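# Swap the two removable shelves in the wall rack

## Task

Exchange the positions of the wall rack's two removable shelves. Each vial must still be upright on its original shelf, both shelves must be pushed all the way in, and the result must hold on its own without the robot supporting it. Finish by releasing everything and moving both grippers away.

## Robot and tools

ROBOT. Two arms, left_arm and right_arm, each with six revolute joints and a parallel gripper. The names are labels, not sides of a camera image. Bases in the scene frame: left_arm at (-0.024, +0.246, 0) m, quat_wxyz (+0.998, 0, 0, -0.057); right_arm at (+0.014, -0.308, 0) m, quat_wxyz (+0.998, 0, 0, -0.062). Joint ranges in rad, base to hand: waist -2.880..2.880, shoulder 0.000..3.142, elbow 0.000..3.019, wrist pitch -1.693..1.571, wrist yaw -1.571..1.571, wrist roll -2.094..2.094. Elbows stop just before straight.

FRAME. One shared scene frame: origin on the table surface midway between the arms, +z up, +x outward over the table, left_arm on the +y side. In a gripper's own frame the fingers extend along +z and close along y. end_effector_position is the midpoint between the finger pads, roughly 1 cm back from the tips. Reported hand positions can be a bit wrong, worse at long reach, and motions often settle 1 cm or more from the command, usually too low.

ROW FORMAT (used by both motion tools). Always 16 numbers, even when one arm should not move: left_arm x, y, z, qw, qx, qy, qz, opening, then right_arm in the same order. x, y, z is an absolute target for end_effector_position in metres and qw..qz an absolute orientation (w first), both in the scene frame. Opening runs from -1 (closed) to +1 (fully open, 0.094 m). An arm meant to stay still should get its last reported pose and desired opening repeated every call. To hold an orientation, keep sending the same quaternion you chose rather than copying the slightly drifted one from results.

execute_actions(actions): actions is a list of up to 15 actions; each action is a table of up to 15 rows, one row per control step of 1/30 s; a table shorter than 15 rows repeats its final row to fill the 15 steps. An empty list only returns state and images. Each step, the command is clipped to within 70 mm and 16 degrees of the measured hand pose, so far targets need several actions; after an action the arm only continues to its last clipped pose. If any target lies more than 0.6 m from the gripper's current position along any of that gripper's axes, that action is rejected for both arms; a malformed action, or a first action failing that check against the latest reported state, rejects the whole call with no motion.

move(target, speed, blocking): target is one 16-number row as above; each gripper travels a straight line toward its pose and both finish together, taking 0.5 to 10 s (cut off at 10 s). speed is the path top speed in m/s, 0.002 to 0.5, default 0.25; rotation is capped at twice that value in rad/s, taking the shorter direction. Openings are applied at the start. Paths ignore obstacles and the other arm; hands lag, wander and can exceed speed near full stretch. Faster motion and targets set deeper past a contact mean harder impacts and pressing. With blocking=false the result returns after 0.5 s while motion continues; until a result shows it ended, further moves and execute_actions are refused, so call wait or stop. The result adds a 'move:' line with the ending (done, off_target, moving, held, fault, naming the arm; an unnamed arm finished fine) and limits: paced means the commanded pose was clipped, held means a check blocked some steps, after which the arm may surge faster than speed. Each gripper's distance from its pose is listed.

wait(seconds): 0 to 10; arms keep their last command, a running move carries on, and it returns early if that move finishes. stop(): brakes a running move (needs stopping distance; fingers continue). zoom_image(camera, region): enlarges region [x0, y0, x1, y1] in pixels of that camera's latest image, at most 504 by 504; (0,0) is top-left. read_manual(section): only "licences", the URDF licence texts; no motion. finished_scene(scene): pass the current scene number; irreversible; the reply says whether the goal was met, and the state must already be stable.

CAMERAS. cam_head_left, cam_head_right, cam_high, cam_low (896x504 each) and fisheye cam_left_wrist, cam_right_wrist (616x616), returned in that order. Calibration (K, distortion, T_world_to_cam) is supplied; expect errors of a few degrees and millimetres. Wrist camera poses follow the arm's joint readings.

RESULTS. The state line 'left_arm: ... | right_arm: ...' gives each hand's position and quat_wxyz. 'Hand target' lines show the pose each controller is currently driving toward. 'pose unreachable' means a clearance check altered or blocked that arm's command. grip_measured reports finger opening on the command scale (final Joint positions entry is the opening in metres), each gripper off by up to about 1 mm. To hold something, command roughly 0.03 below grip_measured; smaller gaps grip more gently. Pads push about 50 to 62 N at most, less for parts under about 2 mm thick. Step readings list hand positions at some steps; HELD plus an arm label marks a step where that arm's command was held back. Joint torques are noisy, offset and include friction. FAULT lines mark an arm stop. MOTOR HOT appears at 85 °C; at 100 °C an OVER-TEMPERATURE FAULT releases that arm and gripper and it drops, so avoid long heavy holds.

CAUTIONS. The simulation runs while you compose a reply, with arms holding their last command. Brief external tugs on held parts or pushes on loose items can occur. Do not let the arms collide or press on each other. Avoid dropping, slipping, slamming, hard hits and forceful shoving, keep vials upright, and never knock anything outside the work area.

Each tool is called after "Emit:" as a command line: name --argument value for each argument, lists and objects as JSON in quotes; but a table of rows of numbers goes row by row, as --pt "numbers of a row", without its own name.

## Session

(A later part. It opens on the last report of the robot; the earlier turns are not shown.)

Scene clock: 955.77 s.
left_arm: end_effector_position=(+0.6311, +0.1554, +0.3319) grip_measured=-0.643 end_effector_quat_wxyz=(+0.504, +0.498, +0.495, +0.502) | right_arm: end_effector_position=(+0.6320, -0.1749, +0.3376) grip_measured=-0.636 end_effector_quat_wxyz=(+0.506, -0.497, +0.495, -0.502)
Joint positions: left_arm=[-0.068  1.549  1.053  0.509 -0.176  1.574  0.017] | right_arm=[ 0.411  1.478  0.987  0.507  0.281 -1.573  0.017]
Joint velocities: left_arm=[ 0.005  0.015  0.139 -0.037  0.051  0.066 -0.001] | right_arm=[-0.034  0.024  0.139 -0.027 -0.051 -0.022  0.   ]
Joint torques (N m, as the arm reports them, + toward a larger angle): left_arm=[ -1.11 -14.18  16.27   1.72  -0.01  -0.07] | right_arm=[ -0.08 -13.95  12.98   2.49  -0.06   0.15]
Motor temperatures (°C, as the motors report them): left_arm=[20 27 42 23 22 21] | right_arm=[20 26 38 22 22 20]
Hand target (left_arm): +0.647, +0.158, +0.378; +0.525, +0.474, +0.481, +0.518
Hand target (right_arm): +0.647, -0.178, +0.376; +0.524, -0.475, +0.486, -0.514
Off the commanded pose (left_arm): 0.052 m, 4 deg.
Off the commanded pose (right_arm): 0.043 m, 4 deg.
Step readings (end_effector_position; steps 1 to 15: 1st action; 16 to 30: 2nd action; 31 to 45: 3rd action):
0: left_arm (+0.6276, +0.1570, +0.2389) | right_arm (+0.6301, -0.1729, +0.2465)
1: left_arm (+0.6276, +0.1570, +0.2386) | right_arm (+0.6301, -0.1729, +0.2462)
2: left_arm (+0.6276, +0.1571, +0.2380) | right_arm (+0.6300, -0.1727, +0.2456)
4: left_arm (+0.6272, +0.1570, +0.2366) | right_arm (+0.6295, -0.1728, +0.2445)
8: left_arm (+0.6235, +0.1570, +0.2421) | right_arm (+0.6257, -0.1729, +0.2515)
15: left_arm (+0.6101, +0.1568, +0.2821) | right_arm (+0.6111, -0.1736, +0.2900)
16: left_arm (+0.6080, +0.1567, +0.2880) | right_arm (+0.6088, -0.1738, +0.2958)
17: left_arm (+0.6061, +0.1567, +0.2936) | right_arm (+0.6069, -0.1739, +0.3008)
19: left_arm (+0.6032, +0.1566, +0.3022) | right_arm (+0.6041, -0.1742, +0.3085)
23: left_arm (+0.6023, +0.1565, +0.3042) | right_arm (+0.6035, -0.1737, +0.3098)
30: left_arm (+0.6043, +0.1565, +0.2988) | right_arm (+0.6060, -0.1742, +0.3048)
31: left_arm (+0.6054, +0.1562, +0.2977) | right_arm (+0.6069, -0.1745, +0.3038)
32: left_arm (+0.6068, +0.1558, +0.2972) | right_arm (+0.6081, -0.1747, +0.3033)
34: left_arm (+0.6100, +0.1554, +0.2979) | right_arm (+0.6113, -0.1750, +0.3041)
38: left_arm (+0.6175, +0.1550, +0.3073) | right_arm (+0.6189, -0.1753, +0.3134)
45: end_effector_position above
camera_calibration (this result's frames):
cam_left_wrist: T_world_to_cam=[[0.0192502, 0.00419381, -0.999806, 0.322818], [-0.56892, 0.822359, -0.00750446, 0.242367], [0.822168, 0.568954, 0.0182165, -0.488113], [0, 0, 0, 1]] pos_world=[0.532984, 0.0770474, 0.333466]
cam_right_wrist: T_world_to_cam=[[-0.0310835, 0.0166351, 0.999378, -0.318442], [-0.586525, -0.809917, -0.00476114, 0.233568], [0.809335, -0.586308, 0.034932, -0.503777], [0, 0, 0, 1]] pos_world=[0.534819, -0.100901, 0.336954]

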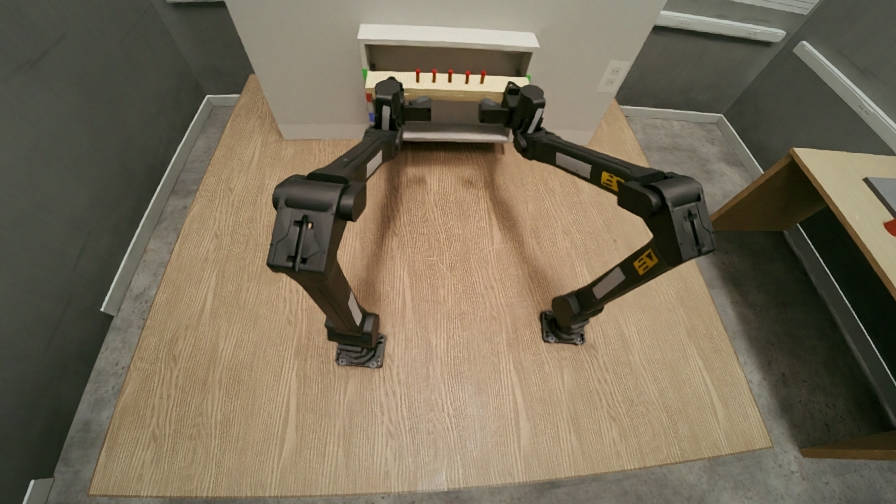

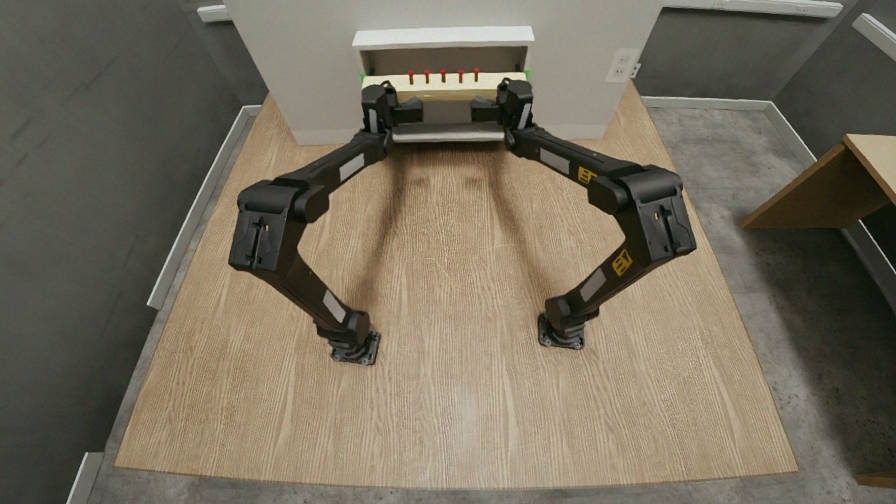

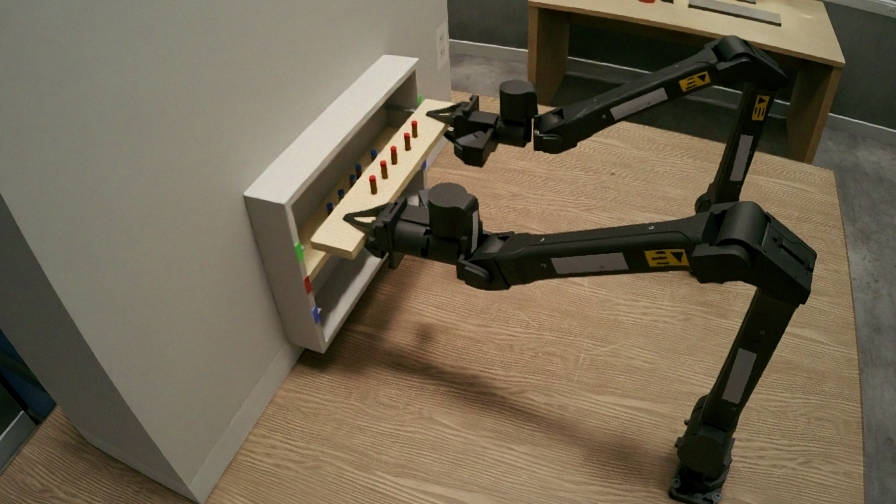

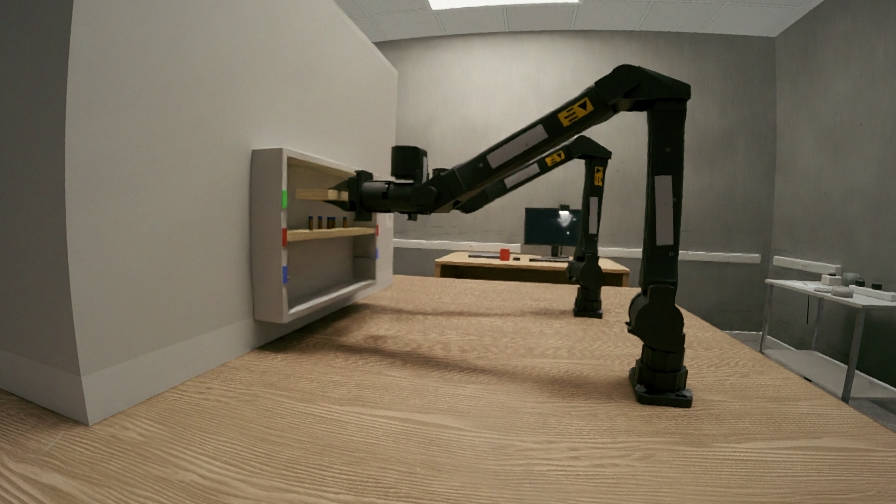

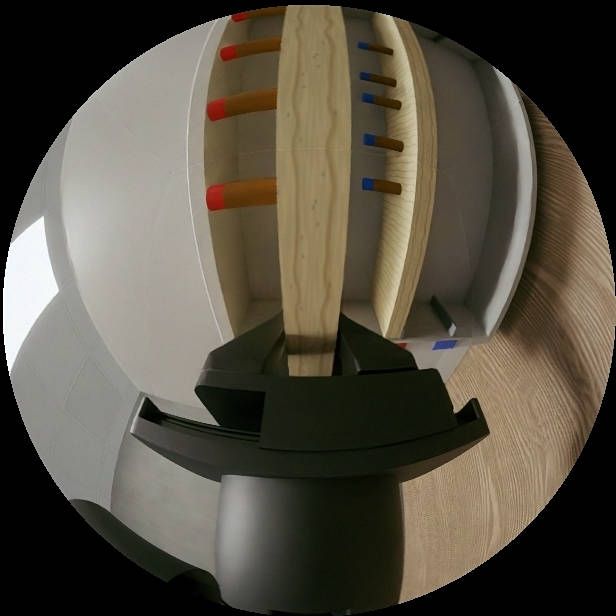

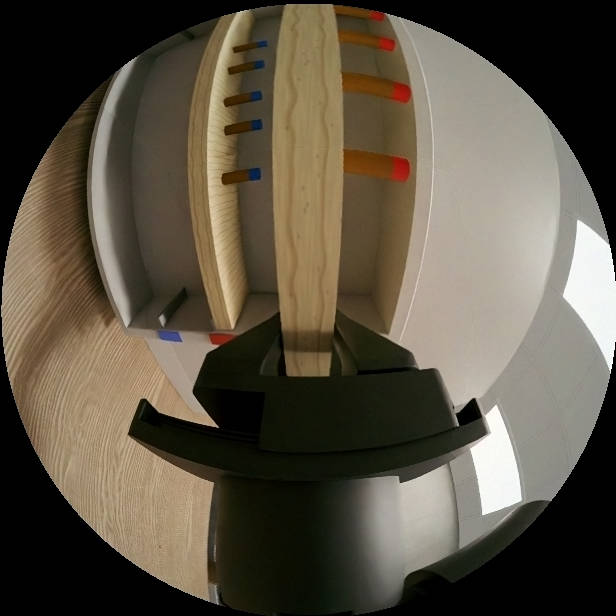

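Emit:
execute_actions --actions '[[[0.6545,0.1583,0.3792,0.526,0.474,0.482,0.518,-0.68,0.653,-0.1768,0.3763,0.524,-0.476,0.486,-0.514,-0.68],[0.6555,0.1586,0.380,0.5257,0.4743,0.4822,0.5178,-0.68,0.6541,-0.1766,0.3771,0.5237,-0.4763,0.4862,-0.5138,-0.68],[0.657,0.1589,0.3807,0.5254,0.4746,0.4824,0.5176,-0.68,0.6557,-0.1765,0.378,0.5234,-0.4766,0.4864,-0.5136,-0.68],[0.6585,0.1592,0.3815,0.5251,0.4749,0.4826,0.5174,-0.68,0.6573,-0.1765,0.379,0.5231,-0.4769,0.4866,-0.5134,-0.68],[0.660,0.1595,0.3822,0.5248,0.4752,0.4828,0.5172,-0.68,0.6589,-0.1765,0.380,0.5228,-0.4772,0.4868,-0.5132,-0.68],[0.6615,0.1595,0.383,0.5245,0.4755,0.483,0.517,-0.68,0.6605,-0.1765,0.381,0.5225,-0.4775,0.487,-0.513,-0.68],[0.663,0.1595,0.3837,0.5245,0.4755,0.483,0.517,-0.68,0.662,-0.1765,0.3817,0.5225,-0.4775,0.487,-0.513,-0.68],[0.6645,0.1595,0.3845,0.5245,0.4755,0.483,0.517,-0.68,0.6635,-0.1765,0.3825,0.5225,-0.4775,0.487,-0.513,-0.68],[0.666,0.1595,0.3852,0.5245,0.4755,0.483,0.517,-0.68,0.665,-0.1765,0.3832,0.5225,-0.4775,0.487,-0.513,-0.68],[0.6675,0.1595,0.386,0.5245,0.4755,0.483,0.517,-0.68,0.6665,-0.1765,0.384,0.5225,-0.4775,0.487,-0.513,-0.68],[0.6685,0.1595,0.386,0.5245,0.4755,0.483,0.517,-0.68,0.6675,-0.1765,0.384,0.5225,-0.4775,0.487,-0.513,-0.68]]]'

Scene clock: 972.63 s.
left_arm: end_effector_position=(+0.6475, +0.1568, +0.3328) grip_measured=-0.643 end_effector_quat_wxyz=(+0.499, +0.503, +0.499, +0.499) | right_arm: end_effector_position=(+0.6487, -0.1735, +0.3388) grip_measured=-0.636 end_effector_quat_wxyz=(+0.501, -0.503, +0.498, -0.498)
Joint positions: left_arm=[-0.06   1.581  1.106  0.472 -0.169  1.574  0.017] | right_arm=[ 0.404  1.511  1.041  0.468  0.273 -1.573  0.017]
Joint velocities: left_arm=[ 0.005  0.015  0.061 -0.012  0.037  0.037  0.   ] | right_arm=[-0.024  0.024  0.037 -0.022 -0.051  0.007  0.001]
Joint torques (N m, as the arm reports them, + toward a larger angle): left_arm=[ -0.73 -15.21  16.97   1.86   0.04  -0.11] | right_arm=[ -0.36 -15.24  13.67   2.51  -0.1    0.17]
Motor temperatures (°C, as the motors report them): left_arm=[20 26 47 23 22 21] | right_arm=[20 26 44 22 22 20]
Hand target (left_arm): +0.662, +0.160, +0.386; +0.524, +0.475, +0.482, +0.517
Hand target (right_arm): +0.662, -0.178, +0.384; +0.522, -0.477, +0.487, -0.513
Off the commanded pose (left_arm): 0.057 m, 5 deg.
Off the commanded pose (right_arm): 0.049 m, 4 deg.
Step readings (end_effector_position):
0: left_arm (+0.6342, +0.1555, +0.3282) | right_arm (+0.6349, -0.1748, +0.3340)
1: left_arm (+0.6342, +0.1555, +0.3282) | right_arm (+0.6349, -0.1748, +0.3340)
2: left_arm (+0.6342, +0.1556, +0.3280) | right_arm (+0.6350, -0.1750, +0.3338)
4: left_arm (+0.6347, +0.1557, +0.3273) | right_arm (+0.6355, -0.1747, +0.3331)
8: left_arm (+0.6387, +0.1566, +0.3273) | right_arm (+0.6399, -0.1736, +0.3336)
15: end_effector_position above
camera_calibration (this result's frames):
cam_left_wrist: T_world_to_cam=[[0.00273308, 0.00720378, -0.99997, 0.333669], [-0.569573, 0.821929, 0.00436445, 0.247054], [0.821937, 0.569544, 0.00634948, -0.49843], [0, 0, 0, 1]] pos_world=[0.549481, 0.0784128, 0.335746]
cam_right_wrist: T_world_to_cam=[[-0.0135473, 0.0218095, 0.99967, -0.329685], [-0.585863, -0.810352, 0.00973975, 0.239153], [0.810297, -0.585538, 0.0237555, -0.513222], [0, 0, 0, 1]] pos_world=[0.551507, -0.0995225, 0.339438]

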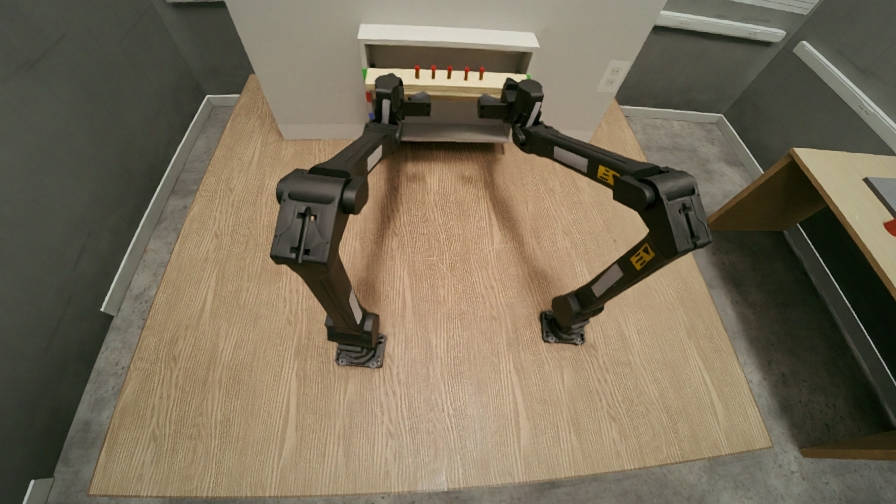

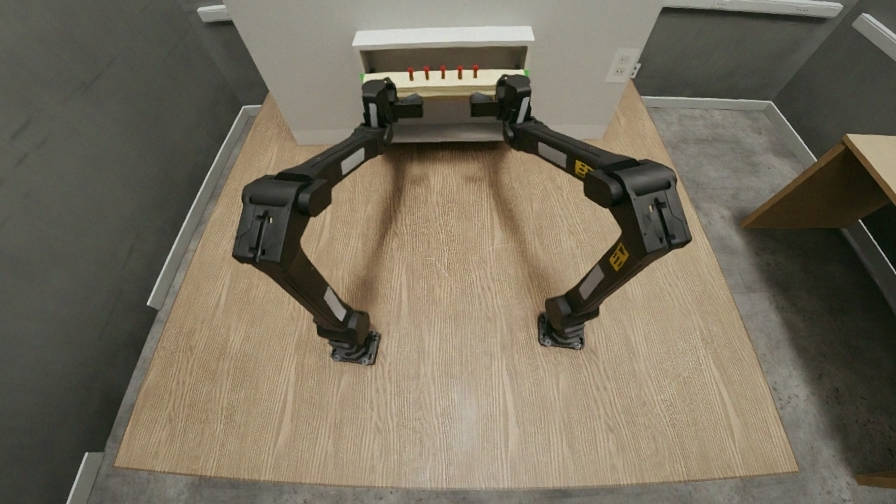

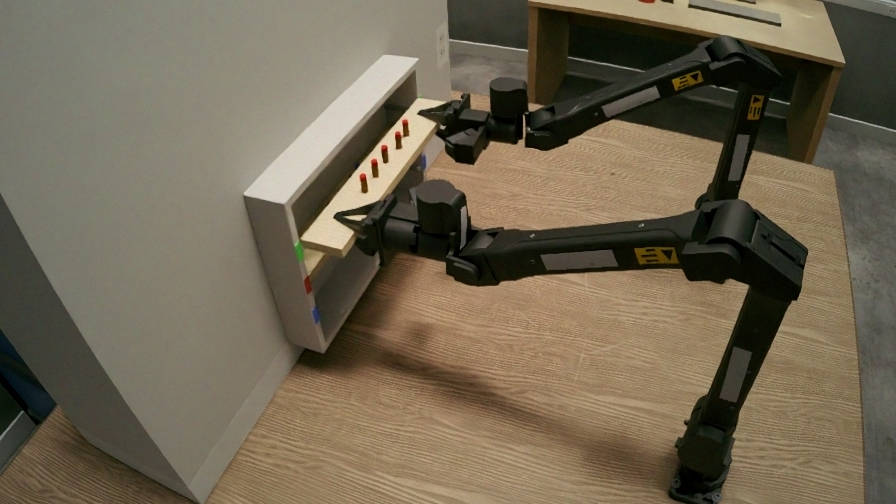

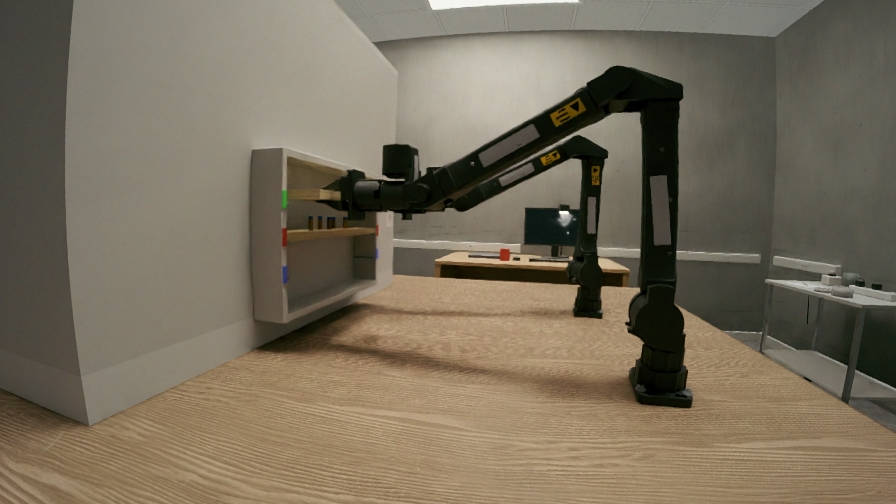

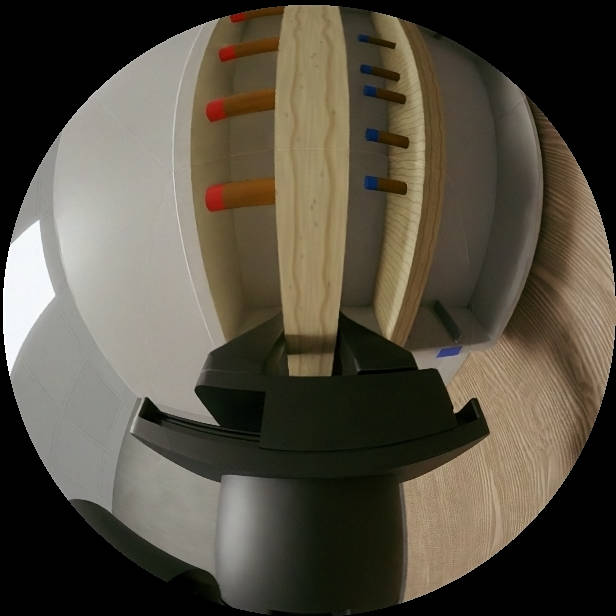

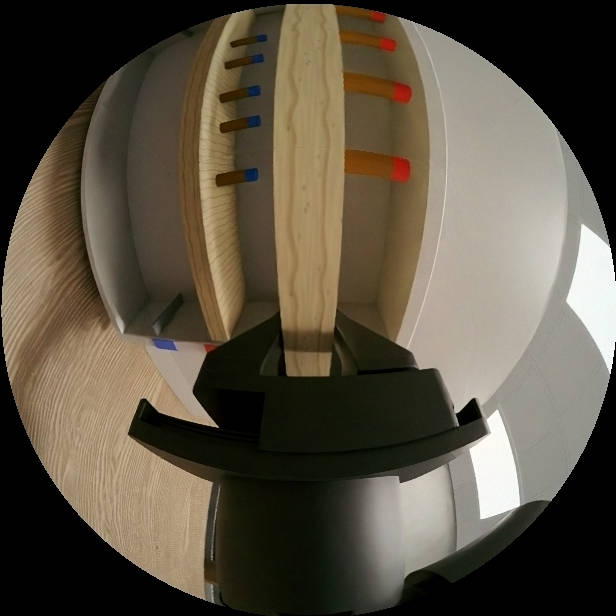

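Emit:
execute_actions --actions '[[[0.669,0.1593,0.387,0.525,0.475,0.4827,0.5173,-0.68,0.668,-0.1767,0.385,0.523,-0.477,0.4867,-0.5133,-0.68],[0.670,0.159,0.388,0.5255,0.4745,0.4823,0.5177,-0.68,0.669,-0.177,0.386,0.5235,-0.4765,0.4863,-0.5137,-0.68],[0.671,0.159,0.389,0.526,0.474,0.482,0.518,-0.68,0.670,-0.177,0.387,0.524,-0.476,0.486,-0.514,-0.68],[0.6725,0.159,0.389,0.526,0.474,0.482,0.518,-0.68,0.6715,-0.177,0.387,0.524,-0.476,0.486,-0.514,-0.68],[0.6745,0.159,0.389,0.526,0.474,0.482,0.518,-0.68,0.6735,-0.177,0.387,0.524,-0.476,0.486,-0.514,-0.68],[0.6765,0.159,0.389,0.526,0.474,0.482,0.518,-0.68,0.6755,-0.177,0.387,0.524,-0.476,0.486,-0.514,-0.68],[0.6785,0.159,0.389,0.526,0.474,0.482,0.518,-0.68,0.6775,-0.177,0.387,0.524,-0.476,0.486,-0.514,-0.68],[0.681,0.159,0.389,0.526,0.474,0.482,0.518,-0.68,0.680,-0.177,0.387,0.524,-0.476,0.486,-0.514,-0.68],[0.6835,0.159,0.389,0.526,0.474,0.482,0.518,-0.68,0.6825,-0.177,0.387,0.524,-0.476,0.486,-0.514,-0.68],[0.686,0.159,0.389,0.526,0.474,0.482,0.518,-0.68,0.685,-0.177,0.387,0.524,-0.476,0.486,-0.514,-0.68],[0.6885,0.159,0.389,0.526,0.474,0.482,0.518,-0.68,0.6875,-0.177,0.387,0.524,-0.476,0.486,-0.514,-0.68],[0.691,0.159,0.389,0.526,0.474,0.482,0.518,-0.68,0.690,-0.177,0.387,0.524,-0.476,0.486,-0.514,-0.68],[0.6935,0.159,0.389,0.526,0.474,0.482,0.518,-0.68,0.6925,-0.177,0.387,0.524,-0.476,0.486,-0.514,-0.68],[0.696,0.159,0.389,0.526,0.474,0.482,0.518,-0.68,0.695,-0.177,0.387,0.524,-0.476,0.486,-0.514,-0.68],[0.6985,0.159,0.3888,0.526,0.474,0.482,0.518,-0.68,0.6975,-0.177,0.3868,0.524,-0.476,0.486,-0.514,-0.68]],[[0.701,0.159,0.3886,0.526,0.474,0.482,0.518,-0.68,0.700,-0.177,0.3866,0.524,-0.476,0.486,-0.514,-0.68],[0.7035,0.159,0.3884,0.526,0.474,0.482,0.518,-0.68,0.7025,-0.177,0.3864,0.524,-0.476,0.486,-0.514,-0.68],[0.706,0.159,0.3882,0.526,0.474,0.482,0.518,-0.68,0.705,-0.177,0.3862,0.524,-0.476,0.486,-0.514,-0.68],[0.7085,0.159,0.388,0.526,0.474,0.482,0.518,-0.68,0.7075,-0.177,0.386,0.524,-0.476,0.486,-0.514,-0.68],[0.711,0.159,0.3878,0.526,0.474,0.482,0.518,-0.68,0.710,-0.177,0.3858,0.524,-0.476,0.486,-0.514,-0.68],[0.7135,0.159,0.3876,0.526,0.474,0.482,0.518,-0.68,0.7125,-0.177,0.3856,0.524,-0.476,0.486,-0.514,-0.68],[0.716,0.159,0.3874,0.526,0.474,0.482,0.518,-0.68,0.715,-0.177,0.3854,0.524,-0.476,0.486,-0.514,-0.68],[0.7185,0.159,0.3872,0.526,0.474,0.482,0.518,-0.68,0.7175,-0.177,0.3852,0.524,-0.476,0.486,-0.514,-0.68],[0.721,0.159,0.387,0.526,0.474,0.482,0.518,-0.68,0.720,-0.177,0.385,0.524,-0.476,0.486,-0.514,-0.68],[0.7235,0.159,0.3867,0.526,0.474,0.482,0.518,-0.68,0.7225,-0.177,0.3847,0.524,-0.476,0.486,-0.514,-0.68],[0.726,0.159,0.3864,0.526,0.474,0.482,0.518,-0.68,0.725,-0.177,0.3844,0.524,-0.476,0.486,-0.514,-0.68],[0.7285,0.159,0.3861,0.526,0.474,0.482,0.518,-0.68,0.7275,-0.177,0.3841,0.524,-0.476,0.486,-0.514,-0.68],[0.731,0.159,0.3858,0.526,0.474,0.482,0.518,-0.68,0.730,-0.177,0.3838,0.524,-0.476,0.486,-0.514,-0.68],[0.733,0.159,0.3855,0.526,0.474,0.482,0.518,-0.68,0.732,-0.177,0.3835,0.524,-0.476,0.486,-0.514,-0.68],[0.735,0.159,0.3852,0.526,0.474,0.482,0.518,-0.68,0.734,-0.177,0.3832,0.524,-0.476,0.486,-0.514,-0.68]],[[0.737,0.159,0.3849,0.526,0.474,0.482,0.518,-0.68,0.736,-0.177,0.3829,0.524,-0.476,0.486,-0.514,-0.68],[0.7387,0.159,0.3846,0.526,0.474,0.482,0.518,-0.68,0.7377,-0.177,0.3826,0.524,-0.476,0.486,-0.514,-0.68],[0.7402,0.159,0.3843,0.526,0.474,0.482,0.518,-0.68,0.7392,-0.177,0.3823,0.524,-0.476,0.486,-0.514,-0.68],[0.7415,0.159,0.384,0.526,0.474,0.482,0.518,-0.68,0.7405,-0.177,0.382,0.524,-0.476,0.486,-0.514,-0.68],[0.7426,0.159,0.3837,0.526,0.474,0.482,0.518,-0.68,0.7416,-0.177,0.3817,0.524,-0.476,0.486,-0.514,-0.68],[0.7436,0.159,0.3834,0.526,0.474,0.482,0.518,-0.68,0.7426,-0.177,0.3814,0.524,-0.476,0.486,-0.514,-0.68],[0.7445,0.159,0.3831,0.526,0.474,0.482,0.518,-0.68,0.7435,-0.177,0.3811,0.524,-0.476,0.486,-0.514,-0.68],[0.7453,0.159,0.3828,0.526,0.474,0.482,0.518,-0.68,0.7443,-0.177,0.3808,0.524,-0.476,0.486,-0.514,-0.68],[0.7461,0.159,0.3825,0.526,0.474,0.482,0.518,-0.68,0.7451,-0.177,0.3805,0.524,-0.476,0.486,-0.514,-0.68],[0.7469,0.159,0.3822,0.526,0.474,0.482,0.518,-0.68,0.7459,-0.177,0.3802,0.524,-0.476,0.486,-0.514,-0.68],[0.7477,0.159,0.382,0.526,0.474,0.482,0.518,-0.68,0.7467,-0.177,0.380,0.524,-0.476,0.486,-0.514,-0.68],[0.7485,0.159,0.382,0.526,0.474,0.482,0.518,-0.68,0.7475,-0.177,0.380,0.524,-0.476,0.486,-0.514,-0.68],[0.7493,0.159,0.382,0.526,0.474,0.482,0.518,-0.68,0.7483,-0.177,0.380,0.524,-0.476,0.486,-0.514,-0.68],[0.7501,0.159,0.382,0.526,0.474,0.482,0.518,-0.68,0.7491,-0.177,0.380,0.524,-0.476,0.486,-0.514,-0.68],[0.7509,0.159,0.382,0.526,0.474,0.482,0.518,-0.68,0.7499,-0.177,0.380,0.524,-0.476,0.486,-0.514,-0.68]]]'

Scene clock: 1007.60 s.
left_arm: end_effector_position=(+0.7278, +0.1555, +0.3258) grip_measured=-0.643 end_effector_quat_wxyz=(+0.500, +0.503, +0.499, +0.499) | right_arm: end_effector_position=(+0.7288, -0.1736, +0.3323) grip_measured=-0.636 end_effector_quat_wxyz=(+0.500, -0.503, +0.498, -0.499)
Joint positions: left_arm=[-0.039  1.778  1.344  0.43  -0.147  1.574  0.017] | right_arm=[ 0.365  1.705  1.262  0.441  0.236 -1.573  0.017]
Joint velocities: left_arm=[-0.005 -0.024 -0.007 -0.017 -0.022 -0.022 -0.   ] | right_arm=[-0.005  0.005 -0.002 -0.032  0.022 -0.007  0.001]
Joint torques (N m, as the arm reports them, + toward a larger angle): left_arm=[ -0.47 -17.52  18.13   1.77   0.04  -0.11] | right_arm=[ -0.49 -18.65  14.74   2.56  -0.16   0.21]
Motor temperatures (°C, as the motors report them): left_arm=[20 26 52 23 21 21] | right_arm=[20 26 50 22 22 20]
Hand target (left_arm): +0.743, +0.160, +0.382; +0.525, +0.474, +0.481, +0.518
Hand target (right_arm): +0.744, -0.178, +0.380; +0.524, -0.475, +0.486, -0.514
Off the commanded pose (left_arm): 0.061 m, 5 deg.
Off the commanded pose (right_arm): 0.052 m, 5 deg.
Step readings (end_effector_position; steps 1 to 15: 1st action; 16 to 30: 2nd action; 31 to 45: 3rd action):
0: left_arm (+0.6478, +0.1567, +0.3326) | right_arm (+0.6490, -0.1737, +0.3387)
1: left_arm (+0.6479, +0.1567, +0.3324) | right_arm (+0.6490, -0.1736, +0.3387)
2: left_arm (+0.6479, +0.1567, +0.3324) | right_arm (+0.6490, -0.1735, +0.3387)
4: left_arm (+0.6484, +0.1566, +0.3328) | right_arm (+0.6496, -0.1738, +0.3389)
8: left_arm (+0.6538, +0.1559, +0.3343) | right_arm (+0.6550, -0.1741, +0.3405)
15: left_arm (+0.6720, +0.1557, +0.3353) | right_arm (+0.6730, -0.1742, +0.3415)
16: left_arm (+0.6746, +0.1557, +0.3351) | right_arm (+0.6756, -0.1740, +0.3410)
17: left_arm (+0.6772, +0.1559, +0.3347) | right_arm (+0.6783, -0.1742, +0.3406)
19: left_arm (+0.6823, +0.1559, +0.3334) | right_arm (+0.6833, -0.1740, +0.3394)
23: left_arm (+0.6921, +0.1558, +0.3308) | right_arm (+0.6932, -0.1736, +0.3374)
30: left_arm (+0.7092, +0.1555, +0.3292) | right_arm (+0.7102, -0.1737, +0.3355)
31: left_arm (+0.7115, +0.1555, +0.3289) | right_arm (+0.7126, -0.1738, +0.3353)
32: left_arm (+0.7137, +0.1556, +0.3289) | right_arm (+0.7147, -0.1737, +0.3351)
34: left_arm (+0.7176, +0.1554, +0.3280) | right_arm (+0.7185, -0.1736, +0.3342)
38: left_arm (+0.7231, +0.1555, +0.3261) | right_arm (+0.7238, -0.1735, +0.3324)
45: end_effector_position above
camera_calibration (this result's frames):
cam_left_wrist: T_world_to_cam=[[0.00309637, 0.00669146, -0.999973, 0.326285], [-0.569575, 0.821931, 0.0037364, 0.294163], [0.821933, 0.569548, 0.0063563, -0.563667], [0, 0, 0, 1]] pos_world=[0.629834, 0.07707, 0.32876]
cam_right_wrist: T_world_to_cam=[[-0.0134858, 0.0217607, 0.999672, -0.32214], [-0.587407, -0.809233, 0.00969102, 0.28743], [0.809179, -0.587084, 0.0236956, -0.577467], [0, 0, 0, 1]] pos_world=[0.631769, -0.0994138, 0.332932]

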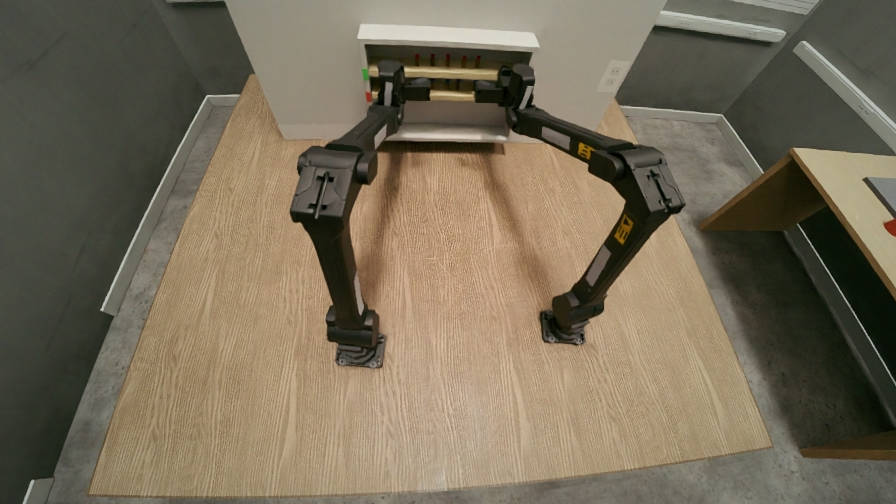

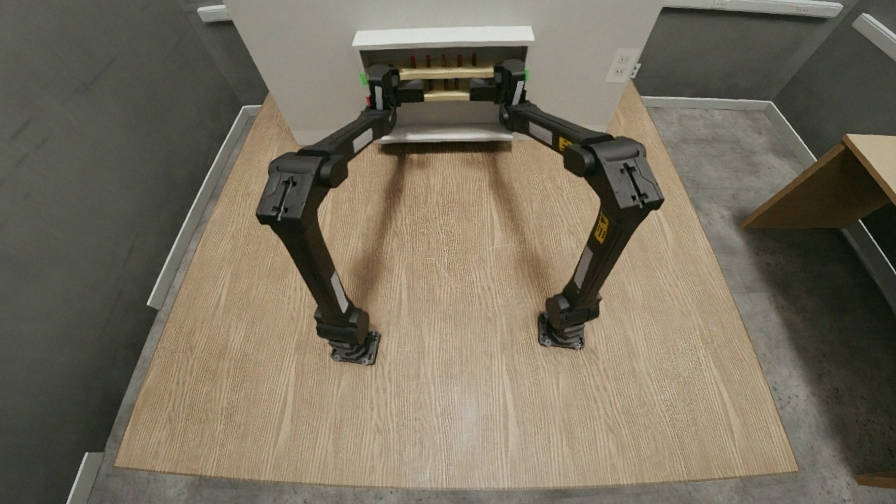

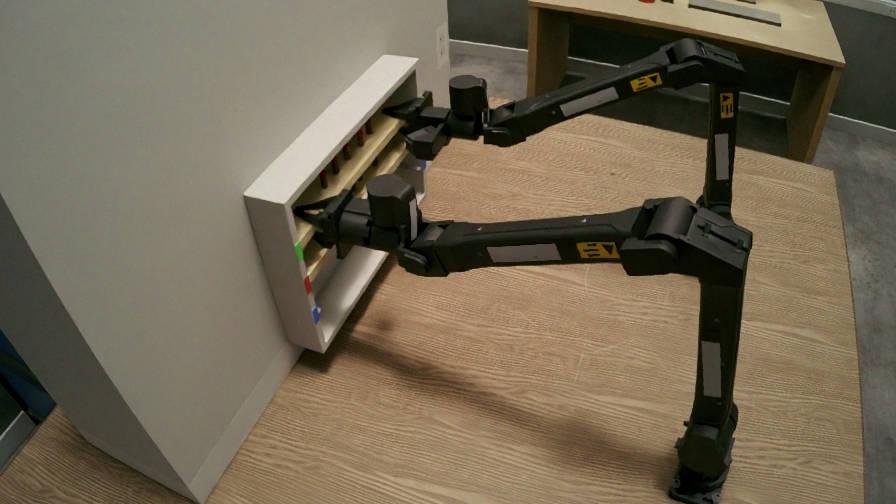

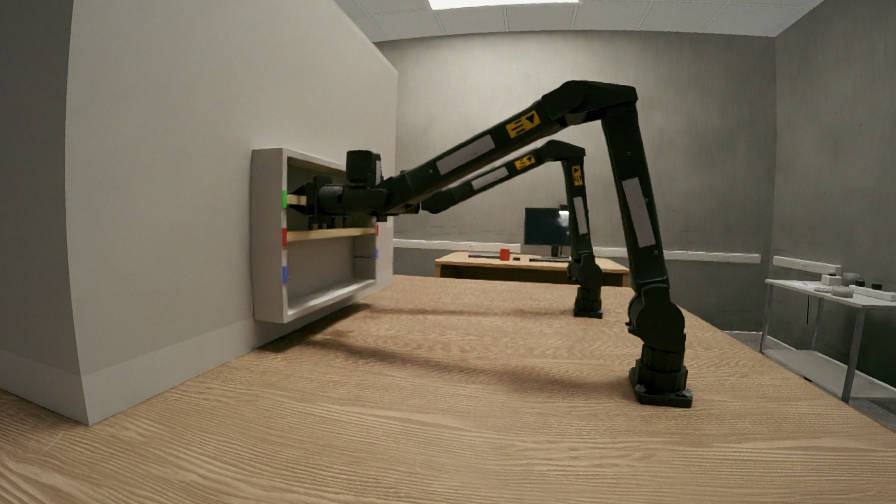

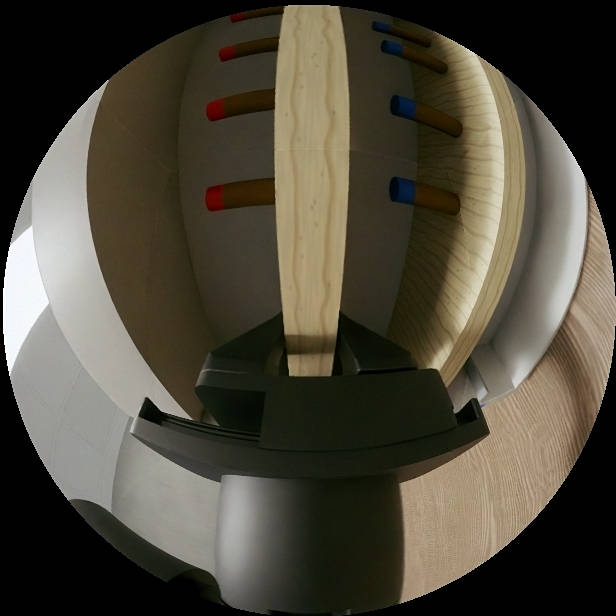

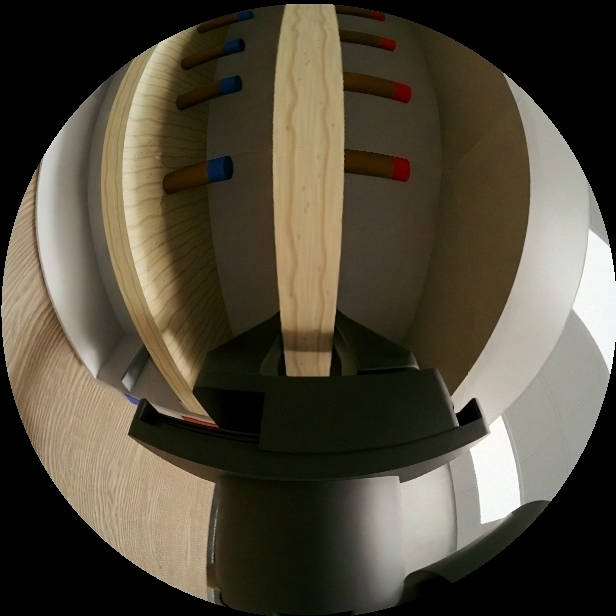

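Emit:
execute_actions --actions '[[[0.752,0.159,0.382,0.526,0.474,0.482,0.518,-0.68,0.751,-0.177,0.380,0.524,-0.476,0.486,-0.514,-0.68],[0.7535,0.159,0.382,0.526,0.474,0.482,0.518,-0.68,0.7525,-0.177,0.380,0.524,-0.476,0.486,-0.514,-0.68],[0.7535,0.159,0.380,0.525,0.475,0.4825,0.5175,-0.68,0.7525,-0.177,0.378,0.523,-0.477,0.4865,-0.5135,-0.68],[0.752,0.1588,0.3757,0.5234,0.4766,0.4837,0.5163,-0.68,0.751,-0.1768,0.374,0.5214,-0.4786,0.4874,-0.5126,-0.68],[0.7503,0.1585,0.3715,0.5218,0.4782,0.4849,0.5151,-0.68,0.7492,-0.1765,0.370,0.5198,-0.4802,0.4884,-0.5116,-0.68],[0.7486,0.1582,0.3672,0.5202,0.4798,0.4861,0.5139,-0.68,0.7474,-0.1762,0.3658,0.5182,-0.4818,0.4893,-0.5107,-0.68],[0.7469,0.158,0.363,0.5185,0.4815,0.4873,0.5127,-0.68,0.7456,-0.176,0.3616,0.5165,-0.4835,0.4903,-0.5097,-0.68],[0.7452,0.1578,0.3587,0.5169,0.4831,0.4885,0.5115,-0.68,0.7438,-0.1758,0.3575,0.5149,-0.4851,0.4912,-0.5088,-0.68],[0.7435,0.1575,0.3545,0.5153,0.4847,0.4897,0.5103,-0.68,0.742,-0.1755,0.3533,0.5133,-0.4867,0.4921,-0.5079,-0.68],[0.7418,0.1572,0.3502,0.5136,0.4864,0.4908,0.5092,-0.68,0.740,-0.1752,0.3491,0.5116,-0.4884,0.493,-0.507,-0.68],[0.740,0.157,0.346,0.512,0.488,0.492,0.508,-0.67,0.738,-0.175,0.345,0.510,-0.490,0.494,-0.506,-0.67],[0.740,0.157,0.346,0.512,0.488,0.492,0.508,-0.645,0.738,-0.175,0.345,0.510,-0.490,0.494,-0.506,-0.64],[0.740,0.157,0.346,0.512,0.488,0.492,0.508,-0.61,0.738,-0.175,0.345,0.510,-0.490,0.494,-0.506,-0.61],[0.740,0.157,0.346,0.512,0.488,0.492,0.508,-0.55,0.738,-0.175,0.345,0.510,-0.490,0.494,-0.506,-0.55],[0.740,0.157,0.346,0.512,0.488,0.492,0.508,-0.45,0.738,-0.175,0.345,0.510,-0.490,0.494,-0.506,-0.45]],[[0.7375,0.1564,0.3475,0.513,0.487,0.4913,0.5087,-0.3,0.736,-0.1744,0.3445,0.510,-0.490,0.494,-0.506,-0.3],[0.735,0.1558,0.349,0.514,0.486,0.4906,0.5094,-0.15,0.734,-0.1738,0.344,0.510,-0.490,0.494,-0.506,-0.15],[0.732,0.1552,0.3505,0.515,0.485,0.490,0.510,0.0,0.732,-0.1732,0.343,0.510,-0.490,0.494,-0.506,0.0],[0.729,0.1546,0.352,0.516,0.484,0.4893,0.5107,0.2,0.7295,-0.1726,0.3425,0.5095,-0.4905,0.4945,-0.5055,0.2],[0.726,0.154,0.3535,0.5167,0.4833,0.4886,0.5114,0.2,0.727,-0.172,0.342,0.5095,-0.4905,0.4945,-0.5055,0.2],[0.723,0.1534,0.355,0.5174,0.4826,0.488,0.512,0.2,0.724,-0.1714,0.341,0.509,-0.491,0.495,-0.505,0.2],[0.720,0.1528,0.3565,0.518,0.482,0.4873,0.5127,0.2,0.721,-0.1708,0.340,0.509,-0.491,0.495,-0.505,0.2],[0.717,0.152,0.358,0.5187,0.4813,0.4867,0.5133,0.2,0.718,-0.170,0.340,0.509,-0.491,0.495,-0.505,0.2],[0.714,0.152,0.358,0.5187,0.4813,0.4867,0.5133,0.2,0.715,-0.170,0.340,0.509,-0.491,0.495,-0.505,0.2],[0.711,0.152,0.358,0.5187,0.4813,0.4867,0.5133,0.2,0.712,-0.170,0.340,0.509,-0.491,0.495,-0.505,0.2],[0.707,0.152,0.358,0.5187,0.4813,0.4867,0.5133,0.2,0.708,-0.170,0.340,0.509,-0.491,0.495,-0.505,0.2],[0.703,0.152,0.358,0.5187,0.4813,0.4867,0.5133,0.2,0.704,-0.170,0.340,0.509,-0.491,0.495,-0.505,0.2],[0.699,0.152,0.358,0.5187,0.4813,0.4867,0.5133,0.2,0.700,-0.170,0.340,0.509,-0.491,0.495,-0.505,0.2],[0.695,0.152,0.358,0.5187,0.4813,0.4867,0.5133,0.2,0.696,-0.170,0.340,0.509,-0.491,0.495,-0.505,0.2],[0.691,0.152,0.358,0.5187,0.4813,0.4867,0.5133,0.2,0.692,-0.170,0.340,0.509,-0.491,0.495,-0.505,0.2]],[[0.687,0.152,0.358,0.5187,0.4813,0.4867,0.5133,0.2,0.688,-0.170,0.340,0.509,-0.491,0.495,-0.505,0.2],[0.682,0.152,0.358,0.5187,0.4813,0.4867,0.5133,0.2,0.683,-0.170,0.340,0.509,-0.491,0.495,-0.505,0.2],[0.677,0.152,0.358,0.5187,0.4813,0.4867,0.5133,0.2,0.678,-0.170,0.340,0.509,-0.491,0.495,-0.505,0.2],[0.672,0.152,0.358,0.5187,0.4813,0.4867,0.5133,0.2,0.673,-0.170,0.340,0.509,-0.491,0.495,-0.505,0.2],[0.666,0.152,0.358,0.5187,0.4813,0.4867,0.5133,0.2,0.667,-0.170,0.340,0.509,-0.491,0.495,-0.505,0.2],[0.660,0.152,0.358,0.5187,0.4813,0.4867,0.5133,0.2,0.661,-0.170,0.340,0.509,-0.491,0.495,-0.505,0.2],[0.653,0.152,0.358,0.5187,0.4813,0.4867,0.5133,0.2,0.654,-0.170,0.340,0.509,-0.491,0.495,-0.505,0.2],[0.646,0.153,0.358,0.5187,0.4813,0.4867,0.5133,0.2,0.647,-0.171,0.340,0.509,-0.491,0.495,-0.505,0.2],[0.639,0.154,0.358,0.5187,0.4813,0.4867,0.5133,0.2,0.640,-0.172,0.340,0.509,-0.491,0.495,-0.505,0.2],[0.632,0.155,0.358,0.5187,0.4813,0.4867,0.5133,0.2,0.633,-0.173,0.340,0.509,-0.491,0.495,-0.505,0.2],[0.625,0.156,0.358,0.5187,0.4813,0.4867,0.5133,0.2,0.626,-0.174,0.340,0.509,-0.491,0.495,-0.505,0.2],[0.618,0.157,0.358,0.5187,0.4813,0.4867,0.5133,0.2,0.619,-0.175,0.340,0.509,-0.491,0.495,-0.505,0.2],[0.611,0.158,0.358,0.5187,0.4813,0.4867,0.5133,0.2,0.612,-0.176,0.340,0.509,-0.491,0.495,-0.505,0.2],[0.604,0.159,0.358,0.5187,0.4813,0.4867,0.5133,0.2,0.605,-0.177,0.340,0.509,-0.491,0.495,-0.505,0.2],[0.597,0.160,0.358,0.5187,0.4813,0.4867,0.5133,0.2,0.598,-0.178,0.340,0.509,-0.491,0.495,-0.505,0.2]],[[0.590,0.161,0.358,0.5187,0.4813,0.4867,0.5133,0.2,0.591,-0.180,0.340,0.509,-0.491,0.495,-0.505,0.2],[0.582,0.162,0.358,0.5187,0.4813,0.4867,0.5133,0.2,0.583,-0.182,0.340,0.509,-0.491,0.495,-0.505,0.2],[0.574,0.163,0.358,0.5187,0.4813,0.4867,0.5133,0.2,0.575,-0.184,0.340,0.509,-0.491,0.495,-0.505,0.2],[0.566,0.164,0.358,0.5187,0.4813,0.4867,0.5133,0.2,0.567,-0.186,0.340,0.509,-0.491,0.495,-0.505,0.2],[0.558,0.165,0.358,0.5187,0.4813,0.4867,0.5133,0.2,0.559,-0.188,0.340,0.509,-0.491,0.495,-0.505,0.2],[0.550,0.166,0.358,0.5187,0.4813,0.4867,0.5133,0.2,0.551,-0.190,0.340,0.509,-0.491,0.495,-0.505,0.2],[0.542,0.167,0.358,0.5187,0.4813,0.4867,0.5133,0.2,0.543,-0.192,0.340,0.509,-0.491,0.495,-0.505,0.2],[0.534,0.168,0.358,0.5187,0.4813,0.4867,0.5133,0.2,0.535,-0.194,0.340,0.509,-0.491,0.495,-0.505,0.2],[0.526,0.169,0.358,0.5187,0.4813,0.4867,0.5133,0.2,0.527,-0.196,0.340,0.509,-0.491,0.495,-0.505,0.2],[0.519,0.170,0.358,0.5187,0.4813,0.4867,0.5133,0.2,0.520,-0.198,0.340,0.509,-0.491,0.495,-0.505,0.2],[0.513,0.171,0.358,0.5187,0.4813,0.4867,0.5133,0.2,0.514,-0.200,0.340,0.509,-0.491,0.495,-0.505,0.2],[0.508,0.172,0.358,0.5187,0.4813,0.4867,0.5133,0.2,0.509,-0.201,0.340,0.509,-0.491,0.495,-0.505,0.2],[0.504,0.172,0.358,0.5187,0.4813,0.4867,0.5133,0.2,0.505,-0.202,0.340,0.509,-0.491,0.495,-0.505,0.2],[0.501,0.172,0.358,0.5187,0.4813,0.4867,0.5133,0.2,0.502,-0.202,0.340,0.509,-0.491,0.495,-0.505,0.2],[0.500,0.172,0.358,0.5187,0.4813,0.4867,0.5133,0.2,0.501,-0.202,0.340,0.509,-0.491,0.495,-0.505,0.2]]]'

Scene clock: 1075.80 s.
left_arm: end_effector_position=(+0.5099, +0.1765, +0.3470) grip_measured=+0.198 end_effector_quat_wxyz=(+0.510, +0.487, +0.492, +0.510) | right_arm: end_effector_position=(+0.5091, -0.2076, +0.3485) grip_measured=+0.197 end_effector_quat_wxyz=(+0.513, -0.481, +0.494, -0.512)
Joint positions: left_arm=[-0.077  1.216  0.748  0.509 -0.196  1.574  0.056] | right_arm=[ 0.431  1.128  0.68   0.501  0.318 -1.573  0.056]
Joint velocities: left_arm=[-0.034 -0.415 -0.212 -0.017 -0.007 -0.022  0.001] | right_arm=[ 0.044 -0.405 -0.183 -0.076  0.022 -0.037 -0.   ]
Joint torques (N m, as the arm reports them, + toward a larger angle): left_arm=[ -1.78 -10.27  10.01   2.12  -0.27  -0.07] | right_arm=[ 1.16 -6.96  7.68  2.18  0.37  0.17]
Motor temperatures (°C, as the motors report them): left_arm=[20 26 55 23 21 21] | right_arm=[20 26 53 22 22 20]
Hand target (left_arm): +0.501, +0.174, +0.357; +0.518, +0.481, +0.486, +0.513
Hand target (right_arm): +0.502, -0.202, +0.339; +0.509, -0.491, +0.495, -0.505
Off the commanded pose (left_arm): 0.015 m, 1 deg.
Off the commanded pose (right_arm): 0.013 m, 1 deg.
Step readings (end_effector_position; steps 1 to 15: 1st action; 16 to 30: 2nd action; 31 to 45: 3rd action; 46 to 60: 4th action):
0: left_arm (+0.7278, +0.1555, +0.3257) | right_arm (+0.7288, -0.1736, +0.3322)
1: left_arm (+0.7278, +0.1555, +0.3257) | right_arm (+0.7288, -0.1736, +0.3322)
2: left_arm (+0.7278, +0.1555, +0.3257) | right_arm (+0.7288, -0.1736, +0.3322)
4: left_arm (+0.7278, +0.1555, +0.3257) | right_arm (+0.7288, -0.1736, +0.3322)
8: left_arm (+0.7278, +0.1555, +0.3257) | right_arm (+0.7289, -0.1736, +0.3319)
15: left_arm (+0.7281, +0.1554, +0.3246) | right_arm (+0.7292, -0.1735, +0.3308)
16: left_arm (+0.7281, +0.1554, +0.3246) | right_arm (+0.7292, -0.1735, +0.3309)
17: left_arm (+0.7281, +0.1554, +0.3246) | right_arm (+0.7292, -0.1735, +0.3311)
19: left_arm (+0.7281, +0.1559, +0.3246) | right_arm (+0.7292, -0.1740, +0.3321)
23: left_arm (+0.7281, +0.1571, +0.3253) | right_arm (+0.7284, -0.1757, +0.3335)
30: left_arm (+0.7103, +0.1579, +0.3209) | right_arm (+0.7075, -0.1794, +0.3298)
31: left_arm (+0.7063, +0.1579, +0.3205) | right_arm (+0.7034, -0.1793, +0.3300)
32: left_arm (+0.7020, +0.1577, +0.3205) | right_arm (+0.6991, -0.1792, +0.3308)
34: left_arm (+0.6927, +0.1572, +0.3217) | right_arm (+0.6898, -0.1786, +0.3321)
38: left_arm (+0.6701, +0.1568, +0.3254) | right_arm (+0.6672, -0.1774, +0.3342)
45: left_arm (+0.6199, +0.1616, +0.3315) | right_arm (+0.6179, -0.1814, +0.3345)
46: left_arm (+0.6127, +0.1629, +0.3322) | right_arm (+0.6108, -0.1826, +0.3352)
47: left_arm (+0.6055, +0.1644, +0.3332) | right_arm (+0.6037, -0.1837, +0.3354)
49: left_arm (+0.5905, +0.1667, +0.3350) | right_arm (+0.5889, -0.1870, +0.3361)
53: left_arm (+0.5584, +0.1706, +0.3364) | right_arm (+0.5569, -0.1954, +0.3380)
60: end_effector_position above
camera_calibration (this result's frames):
cam_left_wrist: T_world_to_cam=[[0.0468602, -0.0015602, -0.9989, 0.326842], [-0.577784, 0.815696, -0.0283789, 0.169112], [0.814843, 0.578478, 0.0373223, -0.405315], [0, 0, 0, 1]] pos_world=[0.412662, 0.0970319, 0.346409]
cam_right_wrist: T_world_to_cam=[[-0.0651175, 0.00566341, 0.997862, -0.31707], [-0.599957, -0.799283, -0.0346151, 0.154525], [0.797378, -0.600928, 0.0554452, -0.42797], [0, 0, 0, 1]] pos_world=[0.413315, -0.131874, 0.34547]

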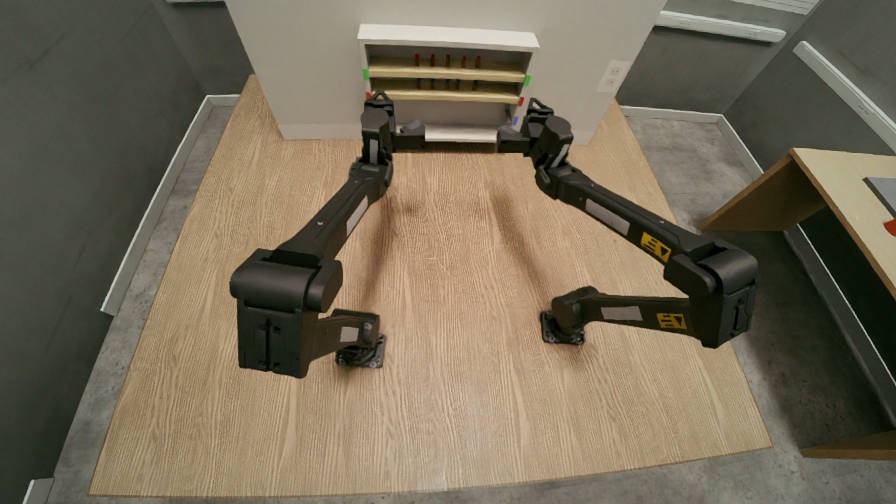

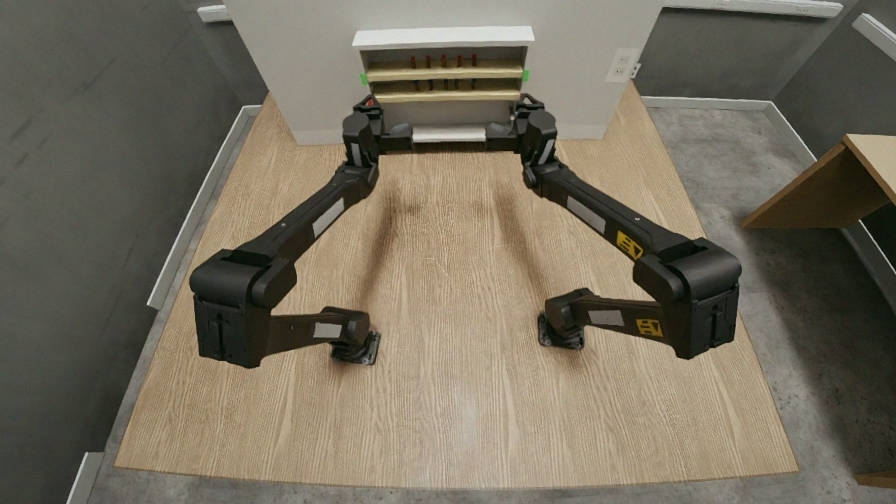

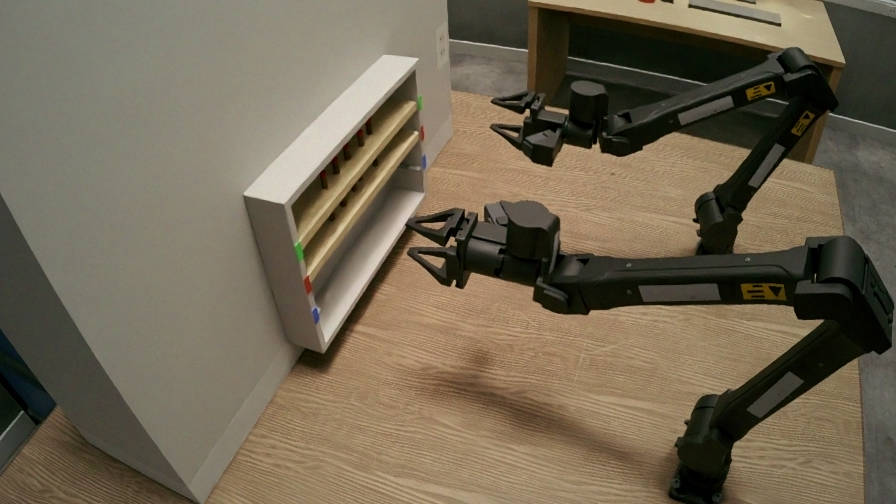

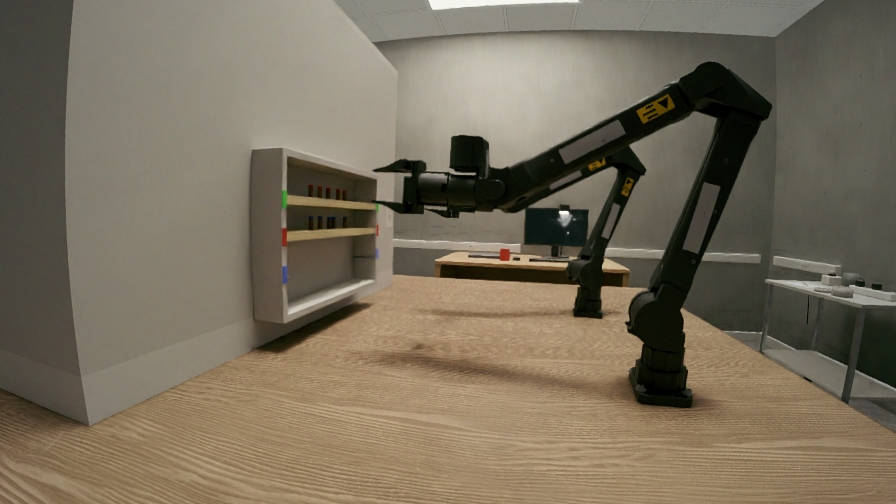

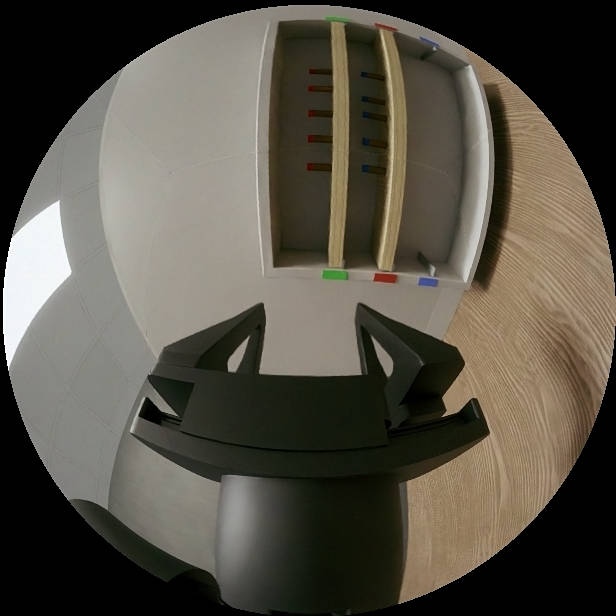

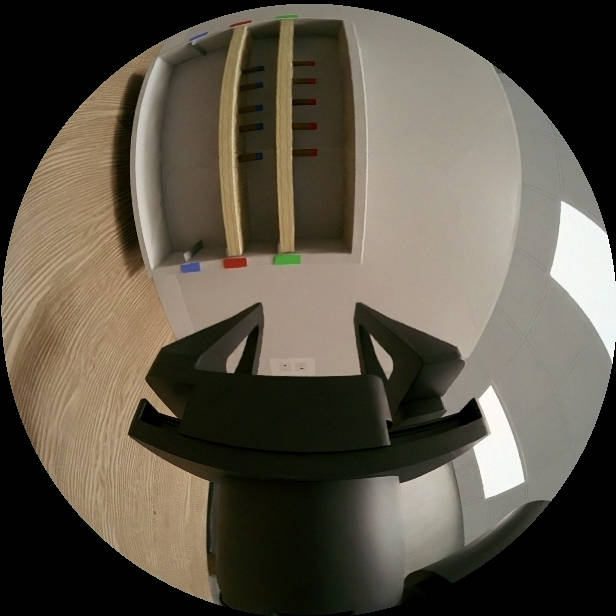

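All ten vials are standing and both shelves are pushed in.

Emit:
finished_scene --scene 1

The scene is finished: the task was done.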